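# Invert the steel cup from the right fixture onto the plate

## Task

Lift the steel cup off the fixture on the robot's right side, set it upside down (opening facing the plate) so its entire rim rests on the plate, and release it.

## Robot and tools

ROBOT AND FRAME. There are two six-joint arms, left_arm and right_arm, each with a parallel gripper. All positions in results use one shared scene frame. Its origin sits on the table surface midway between the arms, +z is up, +x points forward over the table, and left_arm is on the +y side. The arm names do not refer to sides of a camera image. A gripper's fingers extend along its own +z axis and close along its y axis. The reported hand point lies between the finger pads, roughly 1 cm short of the fingertips. Reported hand positions can be somewhat wrong, more so when an arm is stretched far out.

execute_actions takes "actions", a list holding zero or one entry, and an optional boolean "pictures".
- Empty list: nothing is commanded. You get the current state plus camera images.
- Motion entry: {"rows": [...], "steps": n}. n runs from 5 to 15 control steps of 1/30 s each, and defaults to 15. There can be up to 15 rows, and each row drives one step. If there are fewer rows than steps, the final row is held.
- Every row is one flat list of 14 numbers covering both arms, even if only one arm should move. The first seven are left_arm: waist, shoulder, elbow, wrist pitch, wrist yaw, wrist roll, gripper opening. The next seven are the same for right_arm.
- Joint values are absolute target angles in radians, on the same scale as the Joint positions line. They are not offsets. To keep an arm still, repeat its current angles.
- Stated joint ranges in radians: waist -2.618 to 3.054, shoulder 0.000 to 3.142, elbow 0.000 to 3.142, wrist pitch -1.571 to 1.571, wrist yaw -1.571 to 1.571, wrist roll -2.094 to 2.094. The true stops can sit up to 0.036 either side of these. A target more than 0.036 beyond a stated end, and farther out than the joint's current angle, gets the whole call refused, and nothing is sent. A target past the real stop is cut back to that stop, and the result then prints "joint sent to its limit". That line may refer to an earlier action. Its absence does not prove there is more travel.
- Gripper opening is absolute, from -1 (closed) to +1 (fully open). Away from the extremes, the fingers go to where grip_measured would read your value. To hold something, command about 0.03 below the current grip_measured; a smaller margin gives a lighter grip. Pad force tops out near 50 to 62 N, and less on very thin parts.
- Wait entry: {"steps": n} with n up to 300. It sends nothing new and returns once n steps have passed since the previous result. Your reply time counts toward those steps.
- Images arrive only with an empty list or when you pass "pictures": true.

SPEED LIMITS. On every step, each joint's target is kept close to its measured angle: 0.202 rad for the waist, 0.258 for the shoulder, 0.238 for the elbow, 0.573 for wrist pitch, and 0.522 for wrist yaw and roll. If the targets would move the hand more than 70 mm from where it is now, they are all pulled back. Long moves therefore take several calls. Each result is captured 5 steps before the action finishes, and those last steps play out while you write your next reply. Between calls, the arms keep heading for your last row until they settle or a step is HELD. Fingers keep closing or opening after that.

RESULT LINES.
- State line: `left_arm: …` | `right_arm: …`, with end_effector_position in metres and end_effector_quat_wxyz, both in the scene frame.
- Joint positions / Joint velocities: one block per arm with the six joints in column order (rad, rad/s), then the finger-pad gap (m, m/s; 0.094 m is fully open).
- grip_measured: the measured opening on the command scale. Each gripper's reading may be off by about 1 mm, by a fixed amount.
- Joint torques: the total drive output per joint. It is nonzero even in free air, and noisy and offset.
- "joint command not followed": a clearance check altered or blocked targets on some steps. The rest of the row still ran.
- HELD: marks steps on which your row, or part of it, was not sent.
- MOTOR HOT: a motor has reached 75 °C. At 90 °C that arm stops for 10 s. At 100 °C it goes limp and drops what it holds. Both stops show as OVER-TEMPERATURE FAULT. Carrying a load heats motors, including while you are thinking, so keep holds short.

zoom_image: {"camera": "cam_left_wrist" or "cam_right_wrist", "region": [x0, y0, x1, y1]}. The region is in pixels of that camera's latest 616x616 image, with (0,0) at top left, and may be at most 504 by 504. Both are fisheye wrist cameras. Their calibration (K, D, T_world_to_cam) is supplied and follows OpenCV conventions. Their poses follow the arm's joint readings and may be off by a few mm and about half a degree.

finished_scene: {"scene": current scene number}. Call it only once the cup sits inverted with its full rim on the plate and the gripper has let go. Ending a reply without a tool call quits everything.

CAUTIONS. Never let anything leave the table. Do not let the arms collide or press on each other. Avoid drops, slips, slamming, hard hits and heavy pushing. Brief outside tugs on a held part, or shoves on loose objects, can happen, so grip firmly enough. Quick, smooth motion with little effort is preferred.

Each tool is called after "Emit:" as name([rows], argument=value, ...), one row to a line, values as JSON.

## Session

Emit:
execute_actions(actions=[])

Scene clock: 0.00 s of 4800.00 s.
left_arm: end_effector_position=(+0.6354, +0.3819, +0.2039) grip_measured=+1.000 end_effector_quat_wxyz=(-0.045, +0.312, +0.711, +0.628) | right_arm: end_effector_position=(+0.0575, +0.0384, +0.3748) grip_measured=+1.000 end_effector_quat_wxyz=(-0.632, +0.752, -0.127, -0.140)
Joint positions: left_arm=[-0.146  2.449  2.189 -0.365 -1.21   1.462  0.094] | right_arm=[ 1.128  1.182  1.153 -0.145 -0.358 -1.247  0.094]
Joint velocities: left_arm=[ 0.007  0.007  0.007 -0.007 -0.007 -0.066  0.   ] | right_arm=[-0.012  0.002  0.002  0.007 -0.007 -0.007  0.   ]
Joint torques (N m, as the arm reports them, + toward a larger angle): no reading

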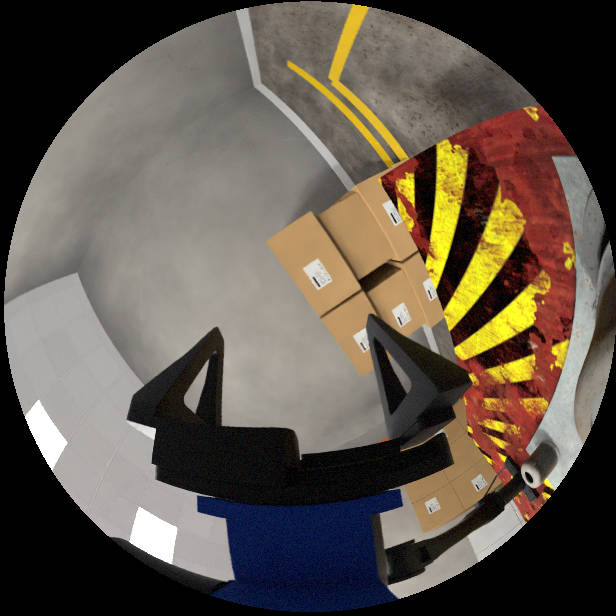

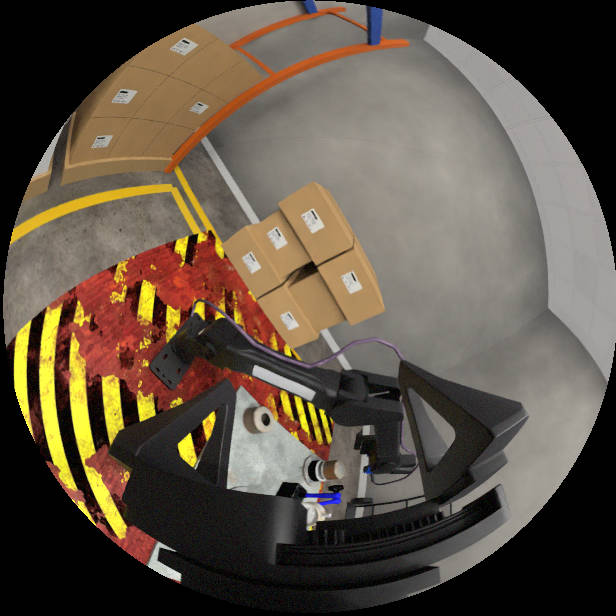

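Emit:
execute_actions([
  {"rows":[[0,0.9,1.1,-1.0,0,0,1,0,0.9,1.1,-1.0,0,0,1]]},
])

Emit:
execute_actions([
  {"steps":90},
], pictures=true)

Scene clock: 0.50 s of 4800.00 s.
left_arm: end_effector_position=(+0.4802, +0.3795, +0.1286) grip_measured=+1.000 end_effector_quat_wxyz=(+0.063, +0.262, +0.917, +0.294) | right_arm: end_effector_position=(+0.1784, -0.1137, +0.3169) grip_measured=+1.000 end_effector_quat_wxyz=(+0.500, -0.619, +0.598, +0.097)
Joint positions: left_arm=[ 0.021  1.932  1.59  -0.848 -0.489  0.774  0.094] | right_arm=[ 0.735  0.933  1.127 -0.7   -0.114 -0.674  0.094]
Joint velocities: left_arm=[ 0.129 -1.761 -1.741 -0.593  1.956 -2.     0.   ] | right_arm=[-1.619 -0.281 -0.002 -1.56   0.579  2.322  0.   ]
Joint torques (N m, as the arm reports them, + toward a larger angle): left_arm=[ -2.35 -13.69   5.43   0.93  -0.08  -0.05] | right_arm=[-1.04 -1.48  4.84  1.68  0.2   0.11]
Steps of this call (steps 1 to 5: nothing new was sent; steps 6 to 15: the first 10 steps of this action). Readings (joint positions):
6: left_arm=[-0.138 2.426 2.159 -0.395 -1.154 1.408] | right_arm=[1.119 1.170 1.153 -0.175 -0.340 -1.209]
7: left_arm=[-0.128 2.380 2.096 -0.468 -1.073 1.340] | right_arm=[1.092 1.143 1.144 -0.234 -0.309 -1.157]
9: left_arm=[-0.090 2.282 1.973 -0.605 -0.924 1.206] | right_arm=[1.013 1.073 1.129 -0.360 -0.246 -1.052]
13: left_arm=[0.000 2.053 1.713 -0.791 -0.625 0.915] | right_arm=[0.840 0.962 1.127 -0.595 -0.151 -0.819]
15: the state above

Scene clock: 3.50 s of 4800.00 s.
left_arm: end_effector_position=(+0.3007, +0.2711, +0.2597) grip_measured=+1.000 end_effector_quat_wxyz=(+0.384, -0.047, +0.922, +0.027) | right_arm: end_effector_position=(+0.2539, -0.3252, +0.2550) grip_measured=+1.000 end_effector_quat_wxyz=(+0.374, -0.068, +0.925, +0.024)
Joint positions: left_arm=[ 0.007  0.893  1.106 -0.995 -0.009  0.01   0.094] | right_arm=[ 0.007  0.919  1.109 -0.993  0.    -0.009  0.094]
Joint velocities: left_arm=[ 0.007  0.012 -0.002  0.007  0.007 -0.037  0.   ] | right_arm=[-0.017  0.002 -0.007  0.007 -0.022  0.007  0.   ]
Joint torques (N m, as the arm reports them, + toward a larger angle): left_arm=[-0.51  0.36  5.24  1.74  0.11 -0.13] | right_arm=[-0.59 -2.08  5.86  1.44 -0.03  0.07]
Kept back: nothing.
Steps of this call (steps 1 to 5: the last 5 steps of your previous action; steps 6 to 45: the robot went on to your last target; steps 46 to 90: nothing new was sent). Readings (joint positions):
1: left_arm=[0.023 1.872 1.531 -0.868 -0.424 0.705] | right_arm=[0.675 0.925 1.127 -0.749 -0.097 -0.590]
2: left_arm=[0.021 1.810 1.472 -0.883 -0.364 0.633] | right_arm=[0.608 0.921 1.127 -0.794 -0.082 -0.497]
4: left_arm=[0.014 1.679 1.348 -0.906 -0.261 0.482] | right_arm=[0.464 0.919 1.121 -0.864 -0.055 -0.325]
8: left_arm=[0.007 1.379 1.126 -0.973 -0.116 0.219] | right_arm=[0.172 0.919 1.109 -0.944 -0.026 -0.137]
90: the state above
All arms were judged still, so your last target was given up. Only a new action makes them travel on or press farther. Fingers that are still opening or closing keep moving.
camera_calibration (this result's frames):
cam_left_wrist: T_world_to_cam=[[0.0191475, -0.999377, 0.0296641, 0.247529], [-0.997274, -0.0212052, -0.0706789, 0.335558], [0.0712639, -0.0282299, -0.997058, 0.376884], [0, 0, 0, 1]] pos_world=[0.303046, 0.26513, 0.392149]
cam_right_wrist: T_world_to_cam=[[0.0330779, -0.992593, -0.116894, -0.299193], [-0.942364, 0.00798798, -0.334494, 0.369887], [0.33295, 0.121221, -0.93512, 0.306282], [0, 0, 0, 1]] pos_world=[0.256488, -0.337059, 0.375162]

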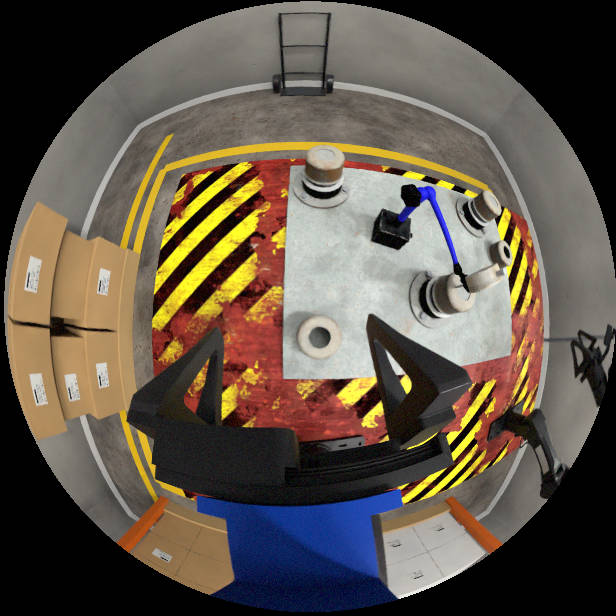

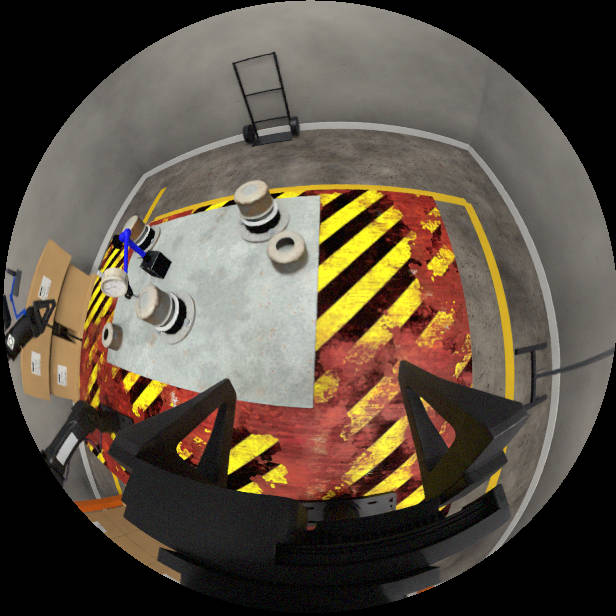

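Emit:
execute_actions([
  {"rows":[[0,0.9,1.1,-1.0,0,0,1,0.16,2.05,1.915,-0.66,0,0,1]]},
])

Emit:
execute_actions([
  {"steps":60},
], pictures=true)

Scene clock: 4.47 s of 4800.00 s.
left_arm: end_effector_position=(+0.3007, +0.2710, +0.2597) grip_measured=+1.000 end_effector_quat_wxyz=(+0.384, -0.047, +0.922, +0.027) | right_arm: end_effector_position=(+0.4048, -0.2475, +0.3308) grip_measured=+1.000 end_effector_quat_wxyz=(+0.454, -0.123, +0.881, +0.058)
Joint positions: left_arm=[ 0.007  0.893  1.106 -0.995 -0.009  0.01   0.094] | right_arm=[ 0.142  1.456  1.6   -0.765  0.006 -0.008  0.094]
Joint velocities: left_arm=[ 0.007  0.017  0.007  0.051 -0.037 -0.066  0.   ] | right_arm=[ 0.095  2.132  2.098  0.608 -0.007 -0.007  0.   ]
Joint torques (N m, as the arm reports them, + toward a larger angle): left_arm=[-0.72  0.26  5.46  1.74  0.12 -0.14] | right_arm=[ 0.64 -4.04  7.72  1.81 -0.05  0.06]
Steps of this call (steps 1 to 19: nothing new was sent; steps 20 to 29: the first 10 steps of this action). Readings (joint positions):
20: left_arm=[0.007 0.893 1.106 -0.995 -0.009 0.010] | right_arm=[0.019 0.934 1.124 -0.994 0.005 -0.008]
21: left_arm=[0.007 0.893 1.106 -0.995 -0.009 0.010] | right_arm=[0.044 0.971 1.160 -0.982 0.006 -0.008]
23: left_arm=[0.007 0.893 1.106 -0.995 -0.009 0.010] | right_arm=[0.088 1.069 1.247 -0.919 0.006 -0.008]
27: left_arm=[0.007 0.893 1.106 -0.995 -0.009 0.010] | right_arm=[0.133 1.313 1.466 -0.809 0.006 -0.008]
29: the state above

Scene clock: 6.47 s of 4800.00 s.
left_arm: end_effector_position=(+0.3007, +0.2710, +0.2597) grip_measured=+1.000 end_effector_quat_wxyz=(+0.384, -0.047, +0.922, +0.027) | right_arm: end_effector_position=(+0.5354, -0.2077, +0.1863) grip_measured=+1.000 end_effector_quat_wxyz=(+0.358, -0.132, +0.923, +0.046)
Joint positions: left_arm=[ 0.007  0.893  1.106 -0.995 -0.009  0.01   0.094] | right_arm=[ 0.148  2.057  1.889 -0.664  0.006 -0.008  0.094]
Joint velocities: left_arm=[ 0.012 -0.012 -0.007 -0.051 -0.066 -0.037  0.   ] | right_arm=[ 0.012  0.002 -0.012  0.051  0.037 -0.022  0.   ]
Joint torques (N m, as the arm reports them, + toward a larger angle): left_arm=[-0.61  0.26  5.46  1.71  0.09 -0.09] | right_arm=[  0.87 -11.42   9.6    1.51  -0.05   0.07]
Kept back: nothing.
Steps of this call (steps 1 to 5: the last 5 steps of your previous action; steps 6 to 45: the robot went on to your last target; steps 46 to 60: nothing new was sent). Readings (joint positions):
1: left_arm=[0.007 0.893 1.106 -0.995 -0.009 0.010] | right_arm=[0.145 1.532 1.673 -0.746 0.006 -0.008]
2: left_arm=[0.007 0.893 1.106 -0.995 -0.009 0.010] | right_arm=[0.146 1.611 1.750 -0.728 0.006 -0.008]
4: left_arm=[0.007 0.893 1.106 -0.995 -0.009 0.010] | right_arm=[0.148 1.752 1.856 -0.668 0.006 -0.008]
8: left_arm=[0.007 0.893 1.106 -0.995 -0.009 0.010] | right_arm=[0.148 1.956 1.888 -0.632 0.006 -0.008]
60: the state above
All arms were judged still, so your last target was given up. Only a new action makes them travel on or press farther. Fingers that are still opening or closing keep moving.
camera_calibration (this result's frames):
cam_left_wrist: T_world_to_cam=[[0.018876, -0.999374, 0.0299316, 0.247473], [-0.997277, -0.020954, -0.0707022, 0.335504], [0.0712851, -0.0285155, -0.997048, 0.376949], [0, 0, 0, 1]] pos_world=[0.303048, 0.265097, 0.39215]
cam_right_wrist: T_world_to_cam=[[0.164045, -0.980235, -0.110583, -0.268694], [-0.943782, -0.123345, -0.306693, 0.579528], [0.286991, 0.154677, -0.945363, 0.167548], [0, 0, 0, 1]] pos_world=[0.542941, -0.217817, 0.306418]

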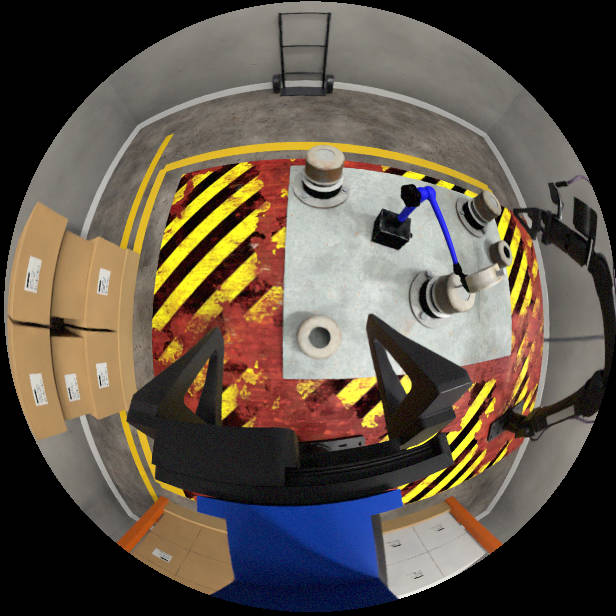

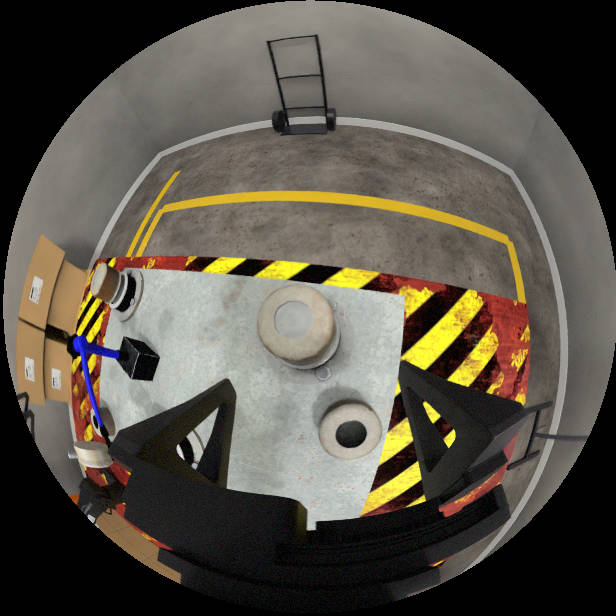

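Emit:
execute_actions([
  {"rows":[[0,0.9,1.1,-1.0,0,0,1,0.195,2.325,2.155,-0.625,0,0,1]]},
])

Emit:
execute_actions([
  {"steps":25},
], pictures=true)

Scene clock: 7.00 s of 4800.00 s.
left_arm: end_effector_position=(+0.3007, +0.2710, +0.2597) grip_measured=+1.000 end_effector_quat_wxyz=(+0.384, -0.047, +0.922, +0.027) | right_arm: end_effector_position=(+0.5840, -0.1632, +0.1183) grip_measured=+1.000 end_effector_quat_wxyz=(+0.343, -0.154, +0.925, +0.053)
Joint positions: left_arm=[ 0.007  0.893  1.106 -0.995 -0.009  0.01   0.094] | right_arm=[ 0.195  2.362  2.133 -0.632  0.004 -0.007  0.094]
Joint velocities: left_arm=[ 0.002  0.012  0.002 -0.007 -0.095  0.037  0.   ] | right_arm=[ 0.027  0.139  0.002 -0.212  0.066 -0.037  0.   ]
Joint torques (N m, as the arm reports them, + toward a larger angle): left_arm=[-0.85  0.55  5.33  1.73  0.16 -0.13] | right_arm=[ -0.19 -16.36   9.21   1.73  -0.07   0.06]
Steps of this call (steps 1 to 6: nothing new was sent; steps 7 to 16: the first 10 steps of this action). Readings (joint positions):
7: left_arm=[0.007 0.893 1.106 -0.995 -0.009 0.010] | right_arm=[0.150 2.085 1.929 -0.689 0.006 -0.008]
8: left_arm=[0.007 0.893 1.106 -0.995 -0.009 0.010] | right_arm=[0.154 2.141 2.011 -0.690 0.006 -0.007]
10: left_arm=[0.007 0.893 1.106 -0.995 -0.009 0.010] | right_arm=[0.167 2.246 2.118 -0.625 0.006 -0.007]
14: left_arm=[0.007 0.893 1.106 -0.995 -0.009 0.010] | right_arm=[0.191 2.342 2.133 -0.619 0.005 -0.007]
16: the state above

Scene clock: 7.83 s of 4800.00 s.
left_arm: end_effector_position=(+0.3007, +0.2710, +0.2597) grip_measured=+1.000 end_effector_quat_wxyz=(+0.384, -0.047, +0.922, +0.027) | right_arm: end_effector_position=(+0.5837, -0.1631, +0.1292) grip_measured=+1.000 end_effector_quat_wxyz=(+0.351, -0.154, +0.922, +0.054)
Joint positions: left_arm=[ 0.007  0.893  1.106 -0.995 -0.009  0.01   0.094] | right_arm=[ 0.195  2.344  2.133 -0.633  0.004 -0.007  0.094]
Joint velocities: left_arm=[ 0.007  0.007 -0.022  0.051 -0.007  0.007  0.   ] | right_arm=[-0.017  0.002  0.002  0.095  0.022 -0.022  0.   ]
Joint torques (N m, as the arm reports them, + toward a larger angle): left_arm=[-0.63  0.23  5.11  1.74  0.15 -0.08] | right_arm=[ -0.07 -14.36   9.31   1.56  -0.04   0.04]
Kept back: nothing.
Steps of this call (steps 1 to 5: the last 5 steps of your previous action; steps 6 to 25: the robot went on to your last target). Readings (joint positions):
1: left_arm=[0.007 0.893 1.106 -0.995 -0.009 0.010] | right_arm=[0.195 2.365 2.133 -0.636 0.004 -0.007]
2: left_arm=[0.007 0.893 1.106 -0.995 -0.009 0.010] | right_arm=[0.195 2.365 2.133 -0.639 0.004 -0.007]
4: left_arm=[0.007 0.893 1.106 -0.995 -0.009 0.010] | right_arm=[0.195 2.358 2.133 -0.638 0.004 -0.007]
8: left_arm=[0.007 0.893 1.106 -0.995 -0.009 0.010] | right_arm=[0.195 2.346 2.133 -0.635 0.004 -0.007]
25: the state above
camera_calibration (this result's frames):
cam_left_wrist: T_world_to_cam=[[0.018876, -0.999374, 0.0299316, 0.247473], [-0.997277, -0.020954, -0.0707022, 0.335504], [0.0712851, -0.0285155, -0.997048, 0.376949], [0, 0, 0, 1]] pos_world=[0.303048, 0.265097, 0.39215]
cam_right_wrist: T_world_to_cam=[[0.209679, -0.971486, -0.110679, -0.264377], [-0.94017, -0.169231, -0.295706, 0.602113], [0.268544, 0.16606, -0.948846, 0.105859], [0, 0, 0, 1]] pos_world=[0.593095, -0.172522, 0.249231]

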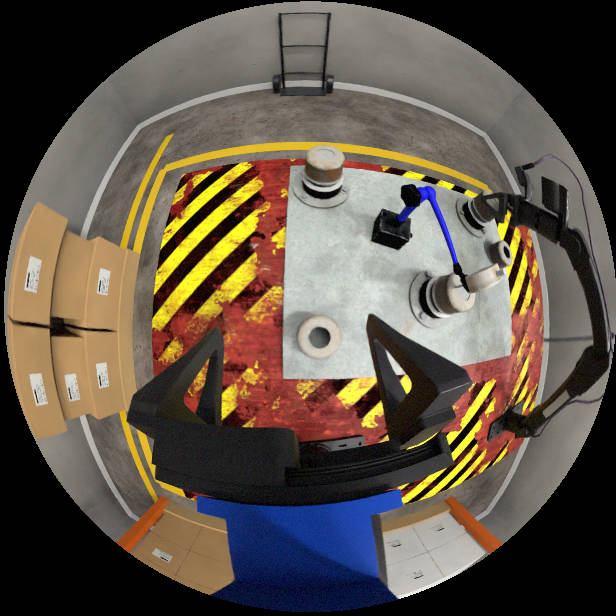

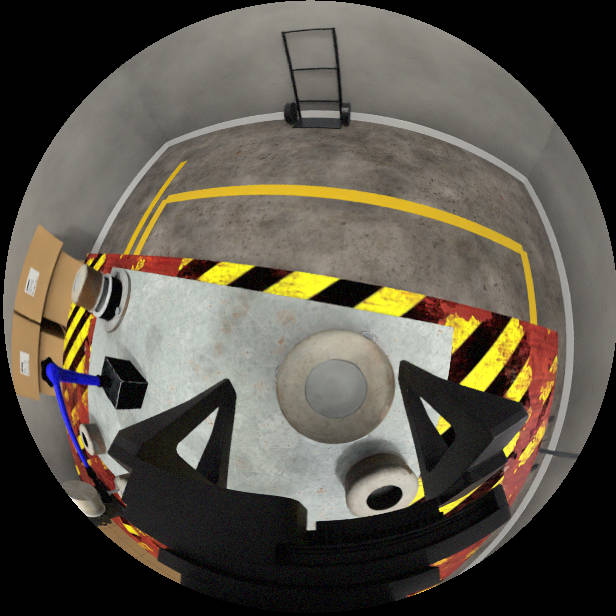

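Emit:
execute_actions([
  {"rows":[[0,0.9,1.1,-1.0,0,0,1,0.172,2.325,2.155,-0.625,0,0,1]]},
])

Emit:
execute_actions([
  {"rows":[[0,0.9,1.1,-1.0,0,0,1,0.172,2.325,2.11,-0.58,0,0,1],[0,0.9,1.1,-1.0,0,0,1,0.172,2.325,2.09,-0.56,0,0,1],[0,0.9,1.1,-1.0,0,0,1,0.172,2.325,2.07,-0.54,0,0,1],[0,0.9,1.1,-1.0,0,0,1,0.172,2.325,2.05,-0.52,0,0,1]]},
], pictures=true)

Scene clock: 8.43 s of 4800.00 s.
left_arm: end_effector_position=(+0.3007, +0.2710, +0.2597) grip_measured=+1.000 end_effector_quat_wxyz=(+0.384, -0.047, +0.922, +0.027) | right_arm: end_effector_position=(+0.5867, -0.1723, +0.1292) grip_measured=+1.000 end_effector_quat_wxyz=(+0.352, -0.147, +0.923, +0.052)
Joint positions: left_arm=[ 0.007  0.893  1.106 -0.995 -0.009  0.01   0.094] | right_arm=[ 0.18   2.344  2.133 -0.633  0.004 -0.007  0.094]
Joint velocities: left_arm=[ 0.012 -0.007 -0.002  0.007  0.007 -0.037  0.   ] | right_arm=[ 0.012 -0.007 -0.007  0.007 -0.081 -0.022  0.   ]
Joint torques (N m, as the arm reports them, + toward a larger angle): left_arm=[-0.79  0.24  5.31  1.68  0.08 -0.13] | right_arm=[ -0.59 -14.1    9.38   1.48  -0.03   0.09]
Steps of this call (steps 1 to 8: the robot went on to your last target; steps 9 to 18: the first 10 steps of this action). Readings (joint positions):
9: left_arm=[0.007 0.893 1.106 -0.995 -0.009 0.010] | right_arm=[0.194 2.344 2.133 -0.633 0.004 -0.007]
10: left_arm=[0.007 0.893 1.106 -0.995 -0.009 0.010] | right_arm=[0.193 2.344 2.133 -0.633 0.004 -0.007]
12: left_arm=[0.007 0.893 1.106 -0.995 -0.009 0.010] | right_arm=[0.189 2.344 2.133 -0.633 0.004 -0.007]
16: left_arm=[0.007 0.893 1.106 -0.995 -0.009 0.010] | right_arm=[0.181 2.344 2.133 -0.633 0.004 -0.007]
18: the state above

Scene clock: 8.93 s of 4800.00 s.
left_arm: end_effector_position=(+0.3007, +0.2710, +0.2597) grip_measured=+1.000 end_effector_quat_wxyz=(+0.384, -0.047, +0.922, +0.027) | right_arm: end_effector_position=(+0.5877, -0.1723, +0.1148) grip_measured=+1.000 end_effector_quat_wxyz=(+0.357, -0.146, +0.921, +0.052)
Joint positions: left_arm=[ 0.007  0.893  1.106 -0.995 -0.009  0.01   0.094] | right_arm=[ 0.179  2.338  2.059 -0.554  0.004 -0.007  0.094]
Joint velocities: left_arm=[ 0.007 -0.002 -0.002  0.007 -0.022  0.007  0.   ] | right_arm=[-0.007 -0.012 -0.002  0.081  0.095 -0.037  0.   ]
Joint torques (N m, as the arm reports them, + toward a larger angle): left_arm=[-0.73  0.54  5.56  1.74  0.12 -0.11] | right_arm=[ -0.79 -13.75   6.84   1.67  -0.08   0.12]
Steps of this call (steps 1 to 5: the last 5 steps of your previous action; steps 6 to 15: the first 10 steps of this action). Readings (joint positions):
6: left_arm=[0.007 0.893 1.106 -0.995 -0.009 0.010] | right_arm=[0.179 2.344 2.131 -0.629 0.004 -0.007]
7: left_arm=[0.007 0.893 1.106 -0.995 -0.009 0.010] | right_arm=[0.179 2.344 2.126 -0.617 0.004 -0.007]
9: left_arm=[0.007 0.893 1.106 -0.995 -0.009 0.010] | right_arm=[0.179 2.339 2.100 -0.583 0.004 -0.007]
13: left_arm=[0.007 0.893 1.106 -0.995 -0.009 0.010] | right_arm=[0.179 2.338 2.063 -0.557 0.004 -0.007]
15: the state above
camera_calibration (this result's frames):
cam_left_wrist: T_world_to_cam=[[0.018876, -0.999374, 0.0299316, 0.247473], [-0.997277, -0.020954, -0.0707022, 0.335504], [0.0712851, -0.0285155, -0.997048, 0.376949], [0, 0, 0, 1]] pos_world=[0.303048, 0.265097, 0.39215]
cam_right_wrist: T_world_to_cam=[[0.19526, -0.974346, -0.111909, -0.2676], [-0.939589, -0.153133, -0.306141, 0.60366], [0.281151, 0.164926, -0.945386, 0.0847265], [0, 0, 0, 1]] pos_world=[0.595623, -0.182268, 0.234958]

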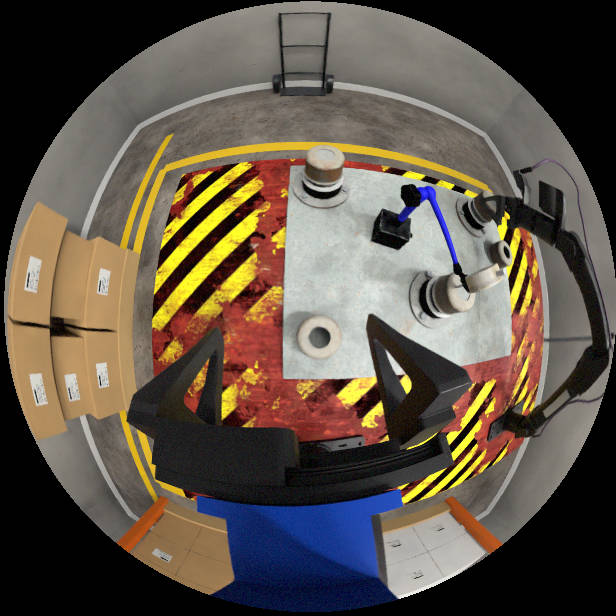

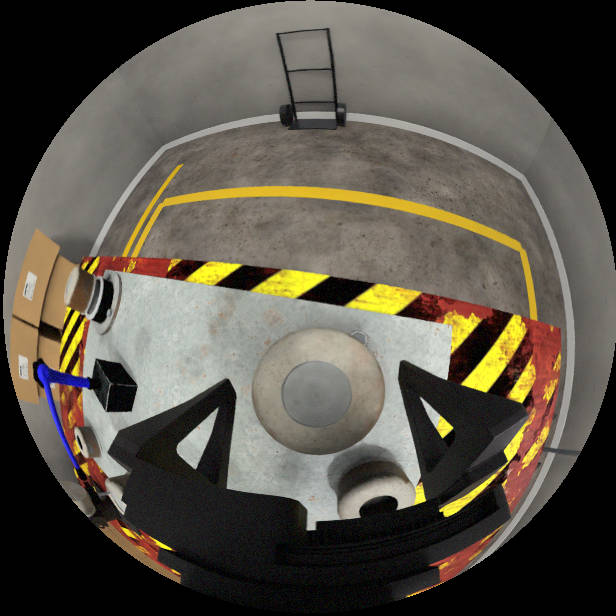

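Emit:
execute_actions([
  {"rows":[[0,0.9,1.1,-1.0,0,0,1,0.172,2.33,2.02,-0.5,0,0,1],[0,0.9,1.1,-1.0,0,0,1,0.172,2.33,1.99,-0.47,0,0,1],[0,0.9,1.1,-1.0,0,0,1,0.172,2.33,1.96,-0.44,0,0,1],[0,0.9,1.1,-1.0,0,0,1,0.172,2.33,1.92,-0.41,0,0,1]]},
])

Emit:
execute_actions([
  {"rows":[[0,0.9,1.1,-1.0,0,0,1,0.172,2.33,1.92,-0.41,0,0,0.5]]},
])

Emit:
execute_actions([
  {"steps":15},
], pictures=true)

Scene clock: 9.50 s of 4800.00 s.
left_arm: end_effector_position=(+0.3007, +0.2710, +0.2597) grip_measured=+1.000 end_effector_quat_wxyz=(+0.384, -0.047, +0.922, +0.027) | right_arm: end_effector_position=(+0.5786, -0.1752, +0.0721) grip_measured=+1.000 end_effector_quat_wxyz=(+0.339, -0.147, +0.928, +0.050)
Joint positions: left_arm=[ 0.007  0.893  1.106 -0.995 -0.009  0.01   0.094] | right_arm=[ 0.179  2.345  1.925 -0.45   0.004 -0.007  0.094]
Joint velocities: left_arm=[-0.007 -0.007 -0.022 -0.066 -0.037 -0.037  0.   ] | right_arm=[ 0.012  0.046 -0.061 -0.022 -0.081  0.051  0.   ]
Joint torques (N m, as the arm reports them, + toward a larger angle): left_arm=[-0.4   0.23  5.45  1.69  0.12 -0.07] | right_arm=[ -0.75 -14.18   7.05   1.77   0.     0.06]
Steps of this call (steps 1 to 5: the last 5 steps of your previous action; steps 6 to 7: the robot went on to your last target; steps 8 to 17: the first 10 steps of this action). Readings (joint positions):
8: left_arm=[0.007 0.893 1.106 -0.995 -0.009 0.010] | right_arm=[0.179 2.338 2.055 -0.530 0.004 -0.007]
9: left_arm=[0.007 0.893 1.106 -0.995 -0.009 0.010] | right_arm=[0.179 2.337 2.045 -0.516 0.004 -0.007]
11: left_arm=[0.007 0.893 1.106 -0.995 -0.009 0.010] | right_arm=[0.179 2.332 2.001 -0.476 0.004 -0.007]
15: left_arm=[0.007 0.893 1.106 -0.995 -0.009 0.010] | right_arm=[0.179 2.339 1.934 -0.451 0.004 -0.007]
17: the state above

Scene clock: 10.00 s of 4800.00 s.
left_arm: end_effector_position=(+0.3007, +0.2710, +0.2597) grip_measured=+1.000 end_effector_quat_wxyz=(+0.384, -0.047, +0.922, +0.027) | right_arm: end_effector_position=(+0.5827, -0.1756, +0.0745) grip_measured=+0.540 end_effector_quat_wxyz=(+0.349, -0.145, +0.925, +0.049)
Joint positions: left_arm=[ 0.007  0.893  1.106 -0.995 -0.009  0.01   0.094] | right_arm=[ 0.178  2.347  1.924 -0.429  0.008 -0.007  0.072]
Joint velocities: left_arm=[-0.007  0.007 -0.002  0.037 -0.037 -0.066  0.   ] | right_arm=[ 0.017  0.012  0.027 -0.022 -0.022  0.051 -0.001]
Joint torques (N m, as the arm reports them, + toward a larger angle): left_arm=[-0.65  0.34  5.66  1.73  0.08 -0.13] | right_arm=[ -0.65 -14.09   7.02   1.56  -0.08   0.14]
Steps of this call (steps 1 to 5: the last 5 steps of your previous action; steps 6 to 15: the first 10 steps of this action). Readings (joint positions):
6: left_arm=[0.007 0.893 1.106 -0.995 -0.009 0.010] | right_arm=[0.179 2.347 1.924 -0.430 0.004 -0.007]
7: left_arm=[0.007 0.893 1.106 -0.995 -0.009 0.010] | right_arm=[0.179 2.347 1.924 -0.429 0.006 -0.007]
9: left_arm=[0.007 0.893 1.106 -0.995 -0.009 0.010] | right_arm=[0.178 2.347 1.924 -0.429 0.008 -0.007]
13: left_arm=[0.007 0.893 1.106 -0.995 -0.009 0.010] | right_arm=[0.178 2.347 1.924 -0.429 0.008 -0.007]
15: the state above

Scene clock: 10.50 s of 4800.00 s.
left_arm: end_effector_position=(+0.3007, +0.2710, +0.2597) grip_measured=+1.000 end_effector_quat_wxyz=(+0.384, -0.047, +0.922, +0.027) | right_arm: end_effector_position=(+0.5827, -0.1756, +0.0745) grip_measured=+0.540 end_effector_quat_wxyz=(+0.349, -0.145, +0.925, +0.049)
Joint positions: left_arm=[ 0.007  0.893  1.106 -0.995 -0.009  0.01   0.094] | right_arm=[ 0.178  2.347  1.924 -0.429  0.008 -0.007  0.072]
Joint velocities: left_arm=[-0.012 -0.012  0.012  0.066 -0.051 -0.051  0.   ] | right_arm=[-0.012  0.017  0.002  0.007  0.007  0.037 -0.001]
Joint torques (N m, as the arm reports them, + toward a larger angle): left_arm=[-0.65  0.31  5.31  1.74  0.11 -0.07] | right_arm=[ -0.53 -13.99   6.94   1.65  -0.1    0.14]
Kept back: nothing.
Steps of this call (steps 1 to 5: the last 5 steps of your previous action; steps 6 to 15: the robot went on to your last target). Readings (joint positions):
1: left_arm=[0.007 0.893 1.106 -0.995 -0.009 0.010] | right_arm=[0.178 2.347 1.924 -0.429 0.008 -0.007]
2: left_arm=[0.007 0.893 1.106 -0.995 -0.009 0.010] | right_arm=[0.178 2.347 1.924 -0.429 0.008 -0.007]
4: left_arm=[0.007 0.893 1.106 -0.995 -0.009 0.010] | right_arm=[0.178 2.347 1.924 -0.429 0.008 -0.007]
8: left_arm=[0.007 0.893 1.106 -0.995 -0.009 0.010] | right_arm=[0.178 2.347 1.924 -0.429 0.008 -0.007]
15: the state above
All arms were judged still, so your last target was given up. Only a new action makes them travel on or press farther. Fingers that are still opening or closing keep moving.
camera_calibration (this result's frames):
cam_left_wrist: T_world_to_cam=[[0.018876, -0.999374, 0.0299316, 0.247473], [-0.997277, -0.020954, -0.0707022, 0.335504], [0.0712851, -0.0285155, -0.997048, 0.376949], [0, 0, 0, 1]] pos_world=[0.303048, 0.265097, 0.39215]
cam_right_wrist: T_world_to_cam=[[0.189283, -0.976098, -0.106792, -0.271621], [-0.945053, -0.151572, -0.289655, 0.588386], [0.266545, 0.155751, -0.951155, 0.0558606], [0, 0, 0, 1]] pos_world=[0.59258, -0.184647, 0.194554]

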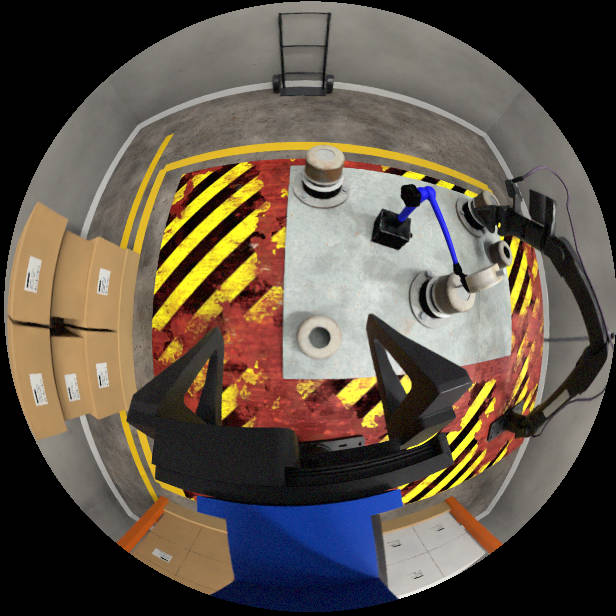

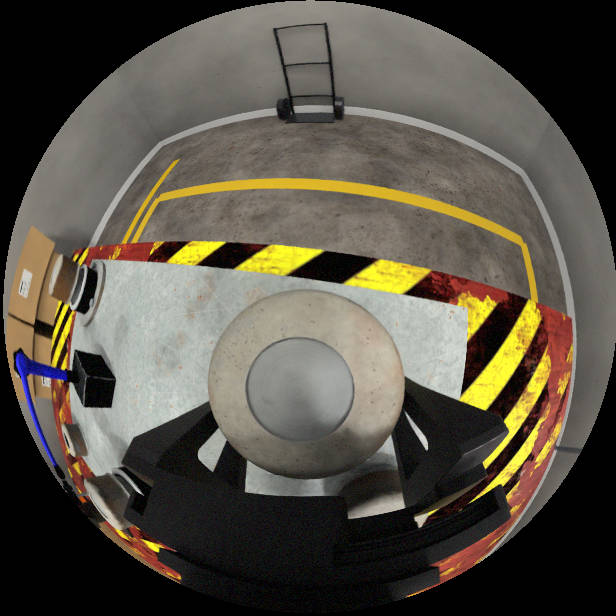

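Lift gradually, holding pitch -0.852.

Emit:
execute_actions([
  {"rows":[[0,0.9,1.1,-1.0,0,0,1,0.172,2.33,1.95,-0.44,0,0,0.5],[0,0.9,1.1,-1.0,0,0,1,0.172,2.33,1.965,-0.455,0,0,0.5],[0,0.9,1.1,-1.0,0,0,1,0.172,2.33,1.98,-0.47,0,0,0.5],[0,0.9,1.1,-1.0,0,0,1,0.172,2.33,1.995,-0.485,0,0,0.5],[0,0.9,1.1,-1.0,0,0,1,0.172,2.33,2.01,-0.5,0,0,0.5],[0,0.9,1.1,-1.0,0,0,1,0.172,2.33,2.025,-0.515,0,0,0.5],[0,0.9,1.1,-1.0,0,0,1,0.172,2.33,2.04,-0.53,0,0,0.5]]},
])

Emit:
execute_actions([
  {"steps":10},
], pictures=true)

Emit:
zoom_image(camera="cam_left_wrist", region=[280,130,580,340])

Scene clock: 11.03 s of 4800.00 s.
left_arm: end_effector_position=(+0.3007, +0.2710, +0.2597) grip_measured=+1.000 end_effector_quat_wxyz=(+0.384, -0.047, +0.922, +0.027) | right_arm: end_effector_position=(+0.5825, -0.1756, +0.0803) grip_measured=+0.540 end_effector_quat_wxyz=(+0.337, -0.146, +0.929, +0.047)
Joint positions: left_arm=[ 0.007  0.893  1.106 -0.995 -0.009  0.01   0.094] | right_arm=[ 0.178  2.361  1.991 -0.506  0.008 -0.007  0.072]
Joint velocities: left_arm=[ 0.007 -0.002 -0.002  0.007 -0.007 -0.022  0.   ] | right_arm=[ 0.002 -0.002  0.056 -0.051  0.007 -0.11  -0.001]
Joint torques (N m, as the arm reports them, + toward a larger angle): left_arm=[-0.58  0.47  5.25  1.77  0.11 -0.11] | right_arm=[ -0.51 -15.25  11.38   1.3   -0.05   0.05]
Steps of this call (steps 1 to 6: nothing new was sent; steps 7 to 16: the first 10 steps of this action). Readings (joint positions):
7: left_arm=[0.007 0.893 1.106 -0.995 -0.009 0.010] | right_arm=[0.178 2.347 1.924 -0.429 0.008 -0.007]
8: left_arm=[0.007 0.893 1.106 -0.995 -0.009 0.010] | right_arm=[0.178 2.347 1.924 -0.431 0.008 -0.007]
10: left_arm=[0.007 0.893 1.106 -0.995 -0.009 0.010] | right_arm=[0.178 2.349 1.936 -0.444 0.008 -0.007]
14: left_arm=[0.007 0.893 1.106 -0.995 -0.009 0.010] | right_arm=[0.178 2.360 1.981 -0.495 0.008 -0.007]
16: the state above

Scene clock: 11.37 s of 4800.00 s.
left_arm: end_effector_position=(+0.3007, +0.2710, +0.2597) grip_measured=+1.000 end_effector_quat_wxyz=(+0.384, -0.047, +0.922, +0.027) | right_arm: end_effector_position=(+0.5825, -0.1756, +0.0802) grip_measured=+0.540 end_effector_quat_wxyz=(+0.335, -0.146, +0.929, +0.047)
Joint positions: left_arm=[ 0.007  0.893  1.106 -0.995 -0.009  0.01   0.094] | right_arm=[ 0.178  2.363  1.995 -0.512  0.008 -0.007  0.072]
Joint velocities: left_arm=[-0.022  0.037  0.002 -0.051 -0.081 -0.066  0.   ] | right_arm=[ 0.017  0.002  0.007 -0.007 -0.022 -0.007 -0.002]
Joint torques (N m, as the arm reports them, + toward a larger angle): left_arm=[-0.67  0.02  5.5   1.73  0.06 -0.09] | right_arm=[ -0.55 -15.32  11.09   1.19  -0.07   0.1 ]
Kept back: nothing.
Steps of this call (steps 1 to 5: the last 5 steps of your previous action; steps 6 to 10: the robot went on to your last target). Readings (joint positions):
1: left_arm=[0.007 0.893 1.106 -0.995 -0.009 0.010] | right_arm=[0.178 2.362 1.993 -0.509 0.008 -0.007]
2: left_arm=[0.007 0.893 1.106 -0.995 -0.009 0.010] | right_arm=[0.178 2.363 1.994 -0.510 0.008 -0.007]
4: left_arm=[0.007 0.893 1.106 -0.995 -0.009 0.010] | right_arm=[0.178 2.363 1.995 -0.511 0.008 -0.007]
8: left_arm=[0.007 0.893 1.106 -0.995 -0.009 0.010] | right_arm=[0.178 2.363 1.995 -0.512 0.008 -0.007]
10: the state above
camera_calibration (this result's frames):
cam_left_wrist: T_world_to_cam=[[0.018876, -0.999374, 0.0299316, 0.247473], [-0.997277, -0.020954, -0.0707022, 0.335504], [0.0712851, -0.0285155, -0.997048, 0.376949], [0, 0, 0, 1]] pos_world=[0.303048, 0.265097, 0.39215]
cam_right_wrist: T_world_to_cam=[[0.186607, -0.976947, -0.103695, -0.269813], [-0.952662, -0.154154, -0.262053, 0.591562], [0.240027, 0.147687, -0.959466, 0.0760466], [0, 0, 0, 1]] pos_world=[0.595654, -0.183632, 0.200007]

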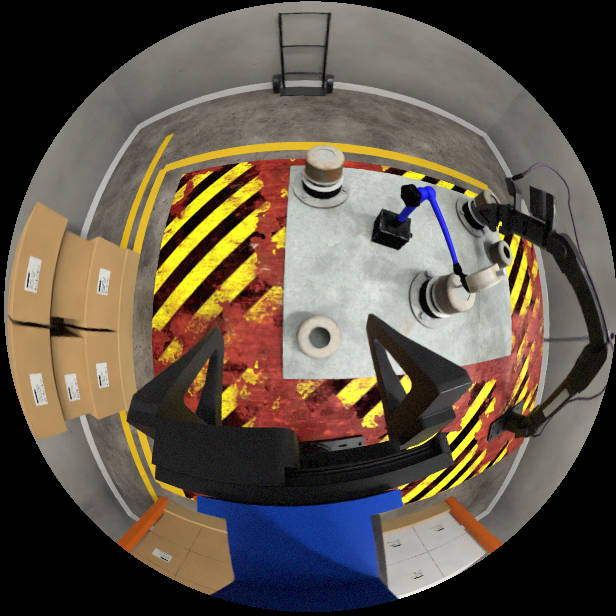

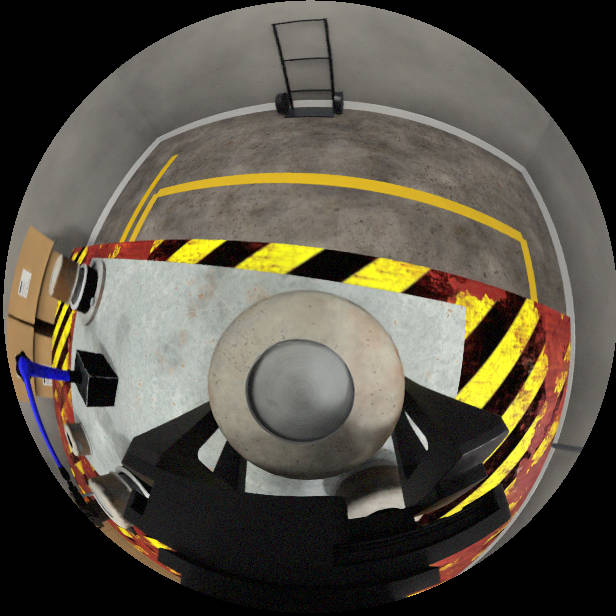

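Region (280, 130, 580, 340) of cam_left_wrist's 616x616 image, scaled by 1.680, with more detail than that image has; it fills the top 353 rows of this view, and the rest is white.

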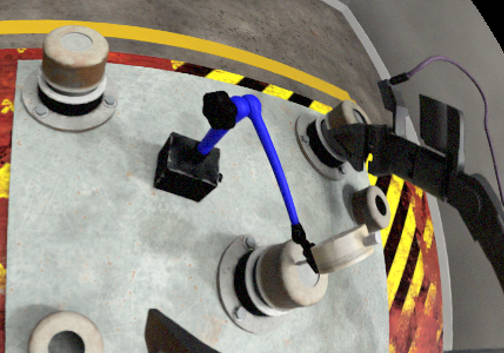

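Emit:
execute_actions([
  {"rows":[[0,0.9,1.1,-1.0,0,0,1,0.178,2.31,2.04,-0.47,0,0,0.5]]},
])

Emit:
execute_actions([
  {"rows":[[0,0.9,1.1,-1.0,0,0,1,0.178,2.31,2.07,-0.5,0,0,0.5]]},
])

Emit:
execute_actions([
  {"rows":[[0,0.9,1.1,-1.0,0,0,1,0.178,2.31,2.10,-0.53,0,0,0.5]]},
], pictures=true)

Scene clock: 11.90 s of 4800.00 s.
left_arm: end_effector_position=(+0.3007, +0.2710, +0.2597) grip_measured=+1.000 end_effector_quat_wxyz=(+0.384, -0.047, +0.922, +0.027) | right_arm: end_effector_position=(+0.5827, -0.1756, +0.0804) grip_measured=+0.540 end_effector_quat_wxyz=(+0.336, -0.146, +0.929, +0.047)
Joint positions: left_arm=[ 0.007  0.893  1.106 -0.995 -0.009  0.01   0.094] | right_arm=[ 0.178  2.363  1.995 -0.51   0.008 -0.007  0.072]
Joint velocities: left_arm=[-0.007 -0.017  0.007 -0.037  0.037 -0.007  0.   ] | right_arm=[ 0.002 -0.007 -0.032 -0.051 -0.022 -0.125  0.001]
Joint torques (N m, as the arm reports them, + toward a larger angle): left_arm=[-0.74  0.27  5.43  1.68  0.13 -0.09] | right_arm=[ -0.1  -16.74  11.39   1.75  -0.06   0.05]
Steps of this call (steps 1 to 6: the robot went on to your last target; steps 7 to 16: the first 10 steps of this action). Readings (joint positions):
7: left_arm=[0.007 0.893 1.106 -0.995 -0.009 0.010] | right_arm=[0.178 2.363 1.995 -0.510 0.008 -0.007]
8: left_arm=[0.007 0.893 1.106 -0.995 -0.009 0.010] | right_arm=[0.178 2.363 1.995 -0.510 0.008 -0.007]
10: left_arm=[0.007 0.893 1.106 -0.995 -0.009 0.010] | right_arm=[0.178 2.363 1.995 -0.510 0.008 -0.007]
14: left_arm=[0.007 0.893 1.106 -0.995 -0.009 0.010] | right_arm=[0.178 2.363 1.995 -0.510 0.008 -0.007]
16: the state above

Scene clock: 12.40 s of 4800.00 s.
left_arm: end_effector_position=(+0.3007, +0.2710, +0.2597) grip_measured=+1.000 end_effector_quat_wxyz=(+0.384, -0.047, +0.922, +0.027) | right_arm: end_effector_position=(+0.5831, -0.1754, +0.0965) grip_measured=+0.540 end_effector_quat_wxyz=(+0.341, -0.146, +0.927, +0.048)
Joint positions: left_arm=[ 0.007  0.893  1.106 -0.995 -0.009  0.01   0.094] | right_arm=[ 0.178  2.348  2.026 -0.545  0.008 -0.007  0.072]
Joint velocities: left_arm=[-0.012  0.002  0.002 -0.066 -0.051 -0.081  0.   ] | right_arm=[-0.012 -0.012  0.007  0.007 -0.022 -0.022  0.001]
Joint torques (N m, as the arm reports them, + toward a larger angle): left_arm=[-0.61  0.7   5.46  1.69  0.1  -0.07] | right_arm=[ -0.07 -15.52  11.15   1.87  -0.06   0.09]
Steps of this call (steps 1 to 5: the last 5 steps of your previous action; steps 6 to 15: the first 10 steps of this action). Readings (joint positions):
6: left_arm=[0.007 0.893 1.106 -0.995 -0.009 0.010] | right_arm=[0.178 2.363 1.999 -0.514 0.008 -0.007]
7: left_arm=[0.007 0.893 1.106 -0.995 -0.009 0.010] | right_arm=[0.178 2.363 2.004 -0.519 0.008 -0.007]
9: left_arm=[0.007 0.893 1.106 -0.995 -0.009 0.010] | right_arm=[0.178 2.361 2.015 -0.531 0.008 -0.007]
13: left_arm=[0.007 0.893 1.106 -0.995 -0.009 0.010] | right_arm=[0.178 2.350 2.024 -0.543 0.008 -0.007]
15: the state above

Scene clock: 12.90 s of 4800.00 s.
left_arm: end_effector_position=(+0.3007, +0.2710, +0.2597) grip_measured=+1.000 end_effector_quat_wxyz=(+0.384, -0.047, +0.922, +0.027) | right_arm: end_effector_position=(+0.5828, -0.1755, +0.1039) grip_measured=+0.540 end_effector_quat_wxyz=(+0.340, -0.146, +0.928, +0.048)
Joint positions: left_arm=[ 0.007  0.893  1.106 -0.995 -0.009  0.01   0.094] | right_arm=[ 0.178  2.347  2.054 -0.578  0.008 -0.007  0.072]
Joint velocities: left_arm=[-0.007 -0.012  0.002 -0.007 -0.037 -0.037  0.   ] | right_arm=[-0.007  0.002 -0.017 -0.022 -0.051  0.007 -0.001]
Joint torques (N m, as the arm reports them, + toward a larger angle): left_arm=[-0.65  0.52  5.21  1.74  0.09 -0.13] | right_arm=[ -0.05 -15.48  11.48   1.89  -0.08   0.08]
Steps of this call (steps 1 to 5: the last 5 steps of your previous action; steps 6 to 15: the first 10 steps of this action). Readings (joint positions):
6: left_arm=[0.007 0.893 1.106 -0.995 -0.009 0.010] | right_arm=[0.178 2.348 2.031 -0.552 0.008 -0.007]
7: left_arm=[0.007 0.893 1.106 -0.995 -0.009 0.010] | right_arm=[0.178 2.348 2.037 -0.559 0.008 -0.007]
9: left_arm=[0.007 0.893 1.106 -0.995 -0.009 0.010] | right_arm=[0.178 2.347 2.049 -0.570 0.008 -0.007]
13: left_arm=[0.007 0.893 1.106 -0.995 -0.009 0.010] | right_arm=[0.178 2.347 2.054 -0.578 0.008 -0.007]
15: the state above
camera_calibration (this result's frames):
cam_left_wrist: T_world_to_cam=[[0.018876, -0.999374, 0.0299316, 0.247473], [-0.997277, -0.020954, -0.0707022, 0.335504], [0.0712851, -0.0285155, -0.997048, 0.376949], [0, 0, 0, 1]] pos_world=[0.303048, 0.265097, 0.39215]
cam_right_wrist: T_world_to_cam=[[0.187555, -0.976646, -0.104816, -0.267688], [-0.950239, -0.153383, -0.271145, 0.597831], [0.248735, 0.150455, -0.956814, 0.0938228], [0, 0, 0, 1]] pos_world=[0.594952, -0.183855, 0.223812]

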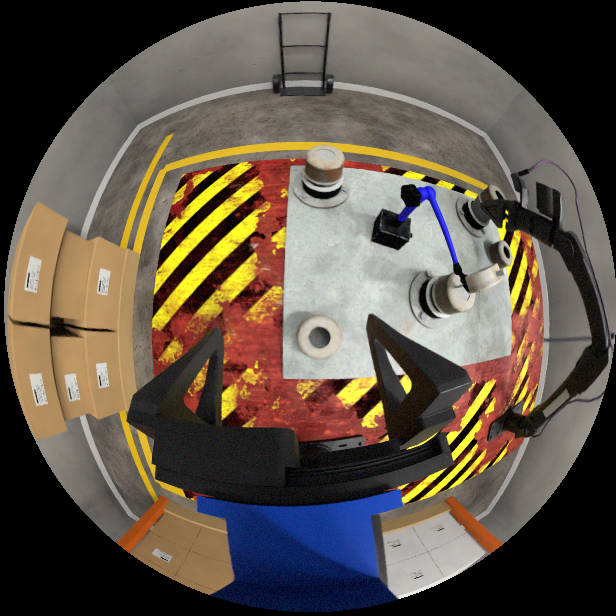

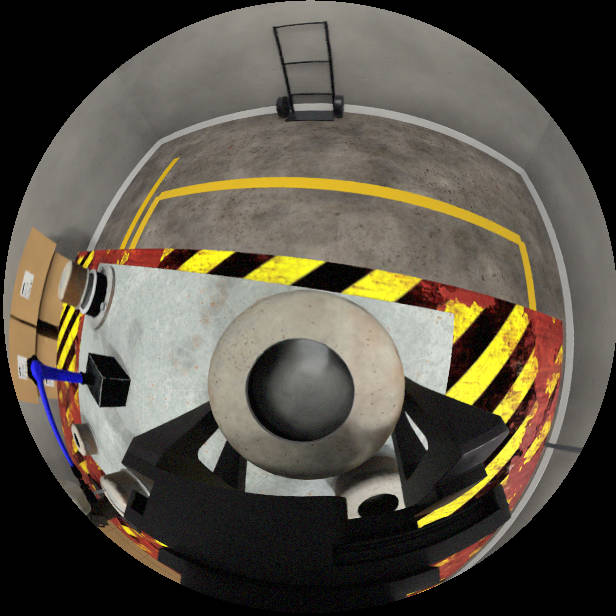

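Emit:
execute_actions([
  {"rows":[[0,0.9,1.1,-1.0,0,0,1,0.178,2.31,2.15,-0.56,0,0,0.5]],"steps":10},
])

Emit:
execute_actions([
  {"rows":[[0,0.9,1.1,-1.0,0,0,1,0.178,2.31,2.2,-0.61,0,0,0.5]],"steps":10},
])

Emit:
execute_actions([
  {"rows":[[0,0.9,1.1,-1.0,0,0,1,0.178,2.31,2.27,-0.68,0,0,0.5]]},
], pictures=true)

Scene clock: 13.23 s of 4800.00 s.
left_arm: end_effector_position=(+0.3007, +0.2710, +0.2597) grip_measured=+1.000 end_effector_quat_wxyz=(+0.384, -0.047, +0.922, +0.027) | right_arm: end_effector_position=(+0.5838, -0.1752, +0.1141) grip_measured=+0.540 end_effector_quat_wxyz=(+0.341, -0.146, +0.928, +0.048)
Joint positions: left_arm=[ 0.007  0.893  1.106 -0.995 -0.009  0.01   0.094] | right_arm=[ 0.178  2.349  2.097 -0.617  0.008 -0.007  0.072]
Joint velocities: left_arm=[-0.007  0.007  0.002 -0.066 -0.022  0.007  0.   ] | right_arm=[-0.002 -0.012  0.154  0.081 -0.051 -0.037  0.   ]
Joint torques (N m, as the arm reports them, + toward a larger angle): left_arm=[-0.43  0.4   5.37  1.74  0.07 -0.15] | right_arm=[ -0.07 -15.48  11.32   1.91  -0.04   0.09]
Steps of this call (steps 1 to 5: the last 5 steps of your previous action; steps 6 to 10: the first 5 steps of this action). Readings (joint positions):
6: left_arm=[0.007 0.893 1.106 -0.995 -0.009 0.010] | right_arm=[0.178 2.347 2.063 -0.586 0.008 -0.007]
7: left_arm=[0.007 0.893 1.106 -0.995 -0.009 0.010] | right_arm=[0.178 2.350 2.075 -0.597 0.008 -0.007]
9: left_arm=[0.007 0.893 1.106 -0.995 -0.009 0.010] | right_arm=[0.178 2.349 2.092 -0.614 0.008 -0.007]
10: the state above

Scene clock: 13.57 s of 4800.00 s.
left_arm: end_effector_position=(+0.3007, +0.2710, +0.2597) grip_measured=+1.000 end_effector_quat_wxyz=(+0.384, -0.047, +0.922, +0.027) | right_arm: end_effector_position=(+0.5904, -0.1731, +0.1340) grip_measured=+0.540 end_effector_quat_wxyz=(+0.358, -0.145, +0.921, +0.050)
Joint positions: left_arm=[ 0.007  0.893  1.106 -0.995 -0.009  0.01   0.094] | right_arm=[ 0.178  2.349  2.153 -0.635  0.008 -0.007  0.072]
Joint velocities: left_arm=[ 0.007 -0.017  0.012 -0.022  0.007 -0.022  0.   ] | right_arm=[-0.012 -0.042  0.139 -0.022  0.051 -0.11   0.001]
Joint torques (N m, as the arm reports them, + toward a larger angle): left_arm=[-0.67  0.29  5.39  1.76  0.14 -0.12] | right_arm=[  0.07 -15.5   10.69   1.68  -0.11   0.09]
Steps of this call (steps 1 to 5: the last 5 steps of your previous action; steps 6 to 10: the first 5 steps of this action). Readings (joint positions):
6: left_arm=[0.007 0.893 1.106 -0.995 -0.009 0.010] | right_arm=[0.178 2.349 2.119 -0.612 0.008 -0.007]
7: left_arm=[0.007 0.893 1.106 -0.995 -0.009 0.010] | right_arm=[0.178 2.351 2.129 -0.624 0.008 -0.007]
9: left_arm=[0.007 0.893 1.106 -0.995 -0.009 0.010] | right_arm=[0.178 2.350 2.146 -0.635 0.008 -0.007]
10: the state above

Scene clock: 14.07 s of 4800.00 s.
left_arm: end_effector_position=(+0.3007, +0.2710, +0.2597) grip_measured=+1.000 end_effector_quat_wxyz=(+0.384, -0.047, +0.922, +0.027) | right_arm: end_effector_position=(+0.5918, -0.1727, +0.1620) grip_measured=+0.540 end_effector_quat_wxyz=(+0.370, -0.144, +0.916, +0.052)
Joint positions: left_arm=[ 0.007  0.893  1.106 -0.995 -0.009  0.01   0.094] | right_arm=[ 0.178  2.341  2.232 -0.696  0.008 -0.007  0.072]
Joint velocities: left_arm=[ 0.002  0.012 -0.007  0.037 -0.022 -0.081  0.   ] | right_arm=[-0.002 -0.012 -0.012 -0.022 -0.051  0.037  0.001]
Joint torques (N m, as the arm reports them, + toward a larger angle): left_arm=[-0.61  0.22  5.28  1.68  0.09 -0.1 ] | right_arm=[ -0.08 -15.35  10.89   1.7   -0.07   0.08]
Steps of this call (steps 1 to 5: the last 5 steps of your previous action; steps 6 to 15: the first 10 steps of this action). Readings (joint positions):
6: left_arm=[0.007 0.893 1.106 -0.995 -0.009 0.010] | right_arm=[0.178 2.345 2.174 -0.648 0.008 -0.007]
7: left_arm=[0.007 0.893 1.106 -0.995 -0.009 0.010] | right_arm=[0.178 2.349 2.190 -0.668 0.008 -0.007]
9: left_arm=[0.007 0.893 1.106 -0.995 -0.009 0.010] | right_arm=[0.178 2.349 2.212 -0.689 0.008 -0.007]
13: left_arm=[0.007 0.893 1.106 -0.995 -0.009 0.010] | right_arm=[0.178 2.342 2.231 -0.694 0.008 -0.007]
15: the state above
camera_calibration (this result's frames):
cam_left_wrist: T_world_to_cam=[[0.018876, -0.999374, 0.0299316, 0.247473], [-0.997277, -0.020954, -0.0707022, 0.335504], [0.0712851, -0.0285155, -0.997048, 0.376949], [0, 0, 0, 1]] pos_world=[0.303048, 0.265097, 0.39215]
cam_right_wrist: T_world_to_cam=[[0.194385, -0.974474, -0.112313, -0.262951], [-0.931223, -0.147338, -0.33334, 0.622371], [0.308283, 0.169385, -0.936093, 0.111479], [0, 0, 0, 1]] pos_world=[0.596313, -0.183423, 0.282283]

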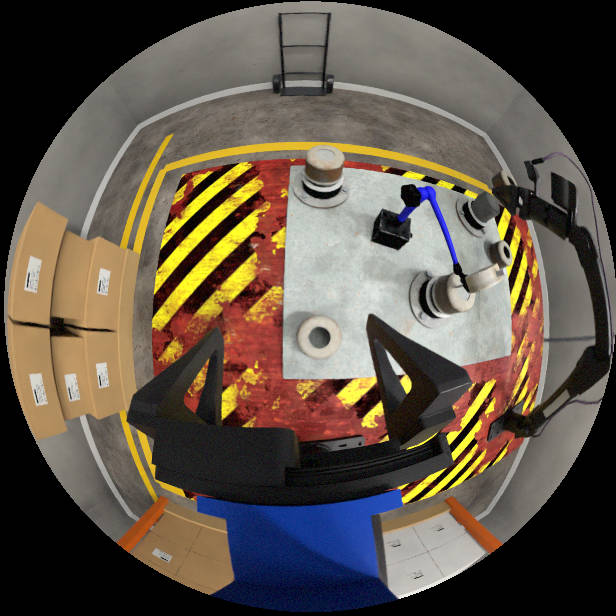

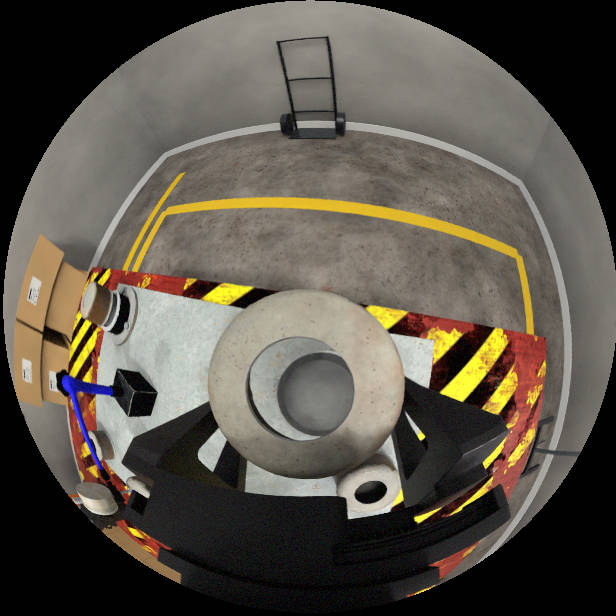

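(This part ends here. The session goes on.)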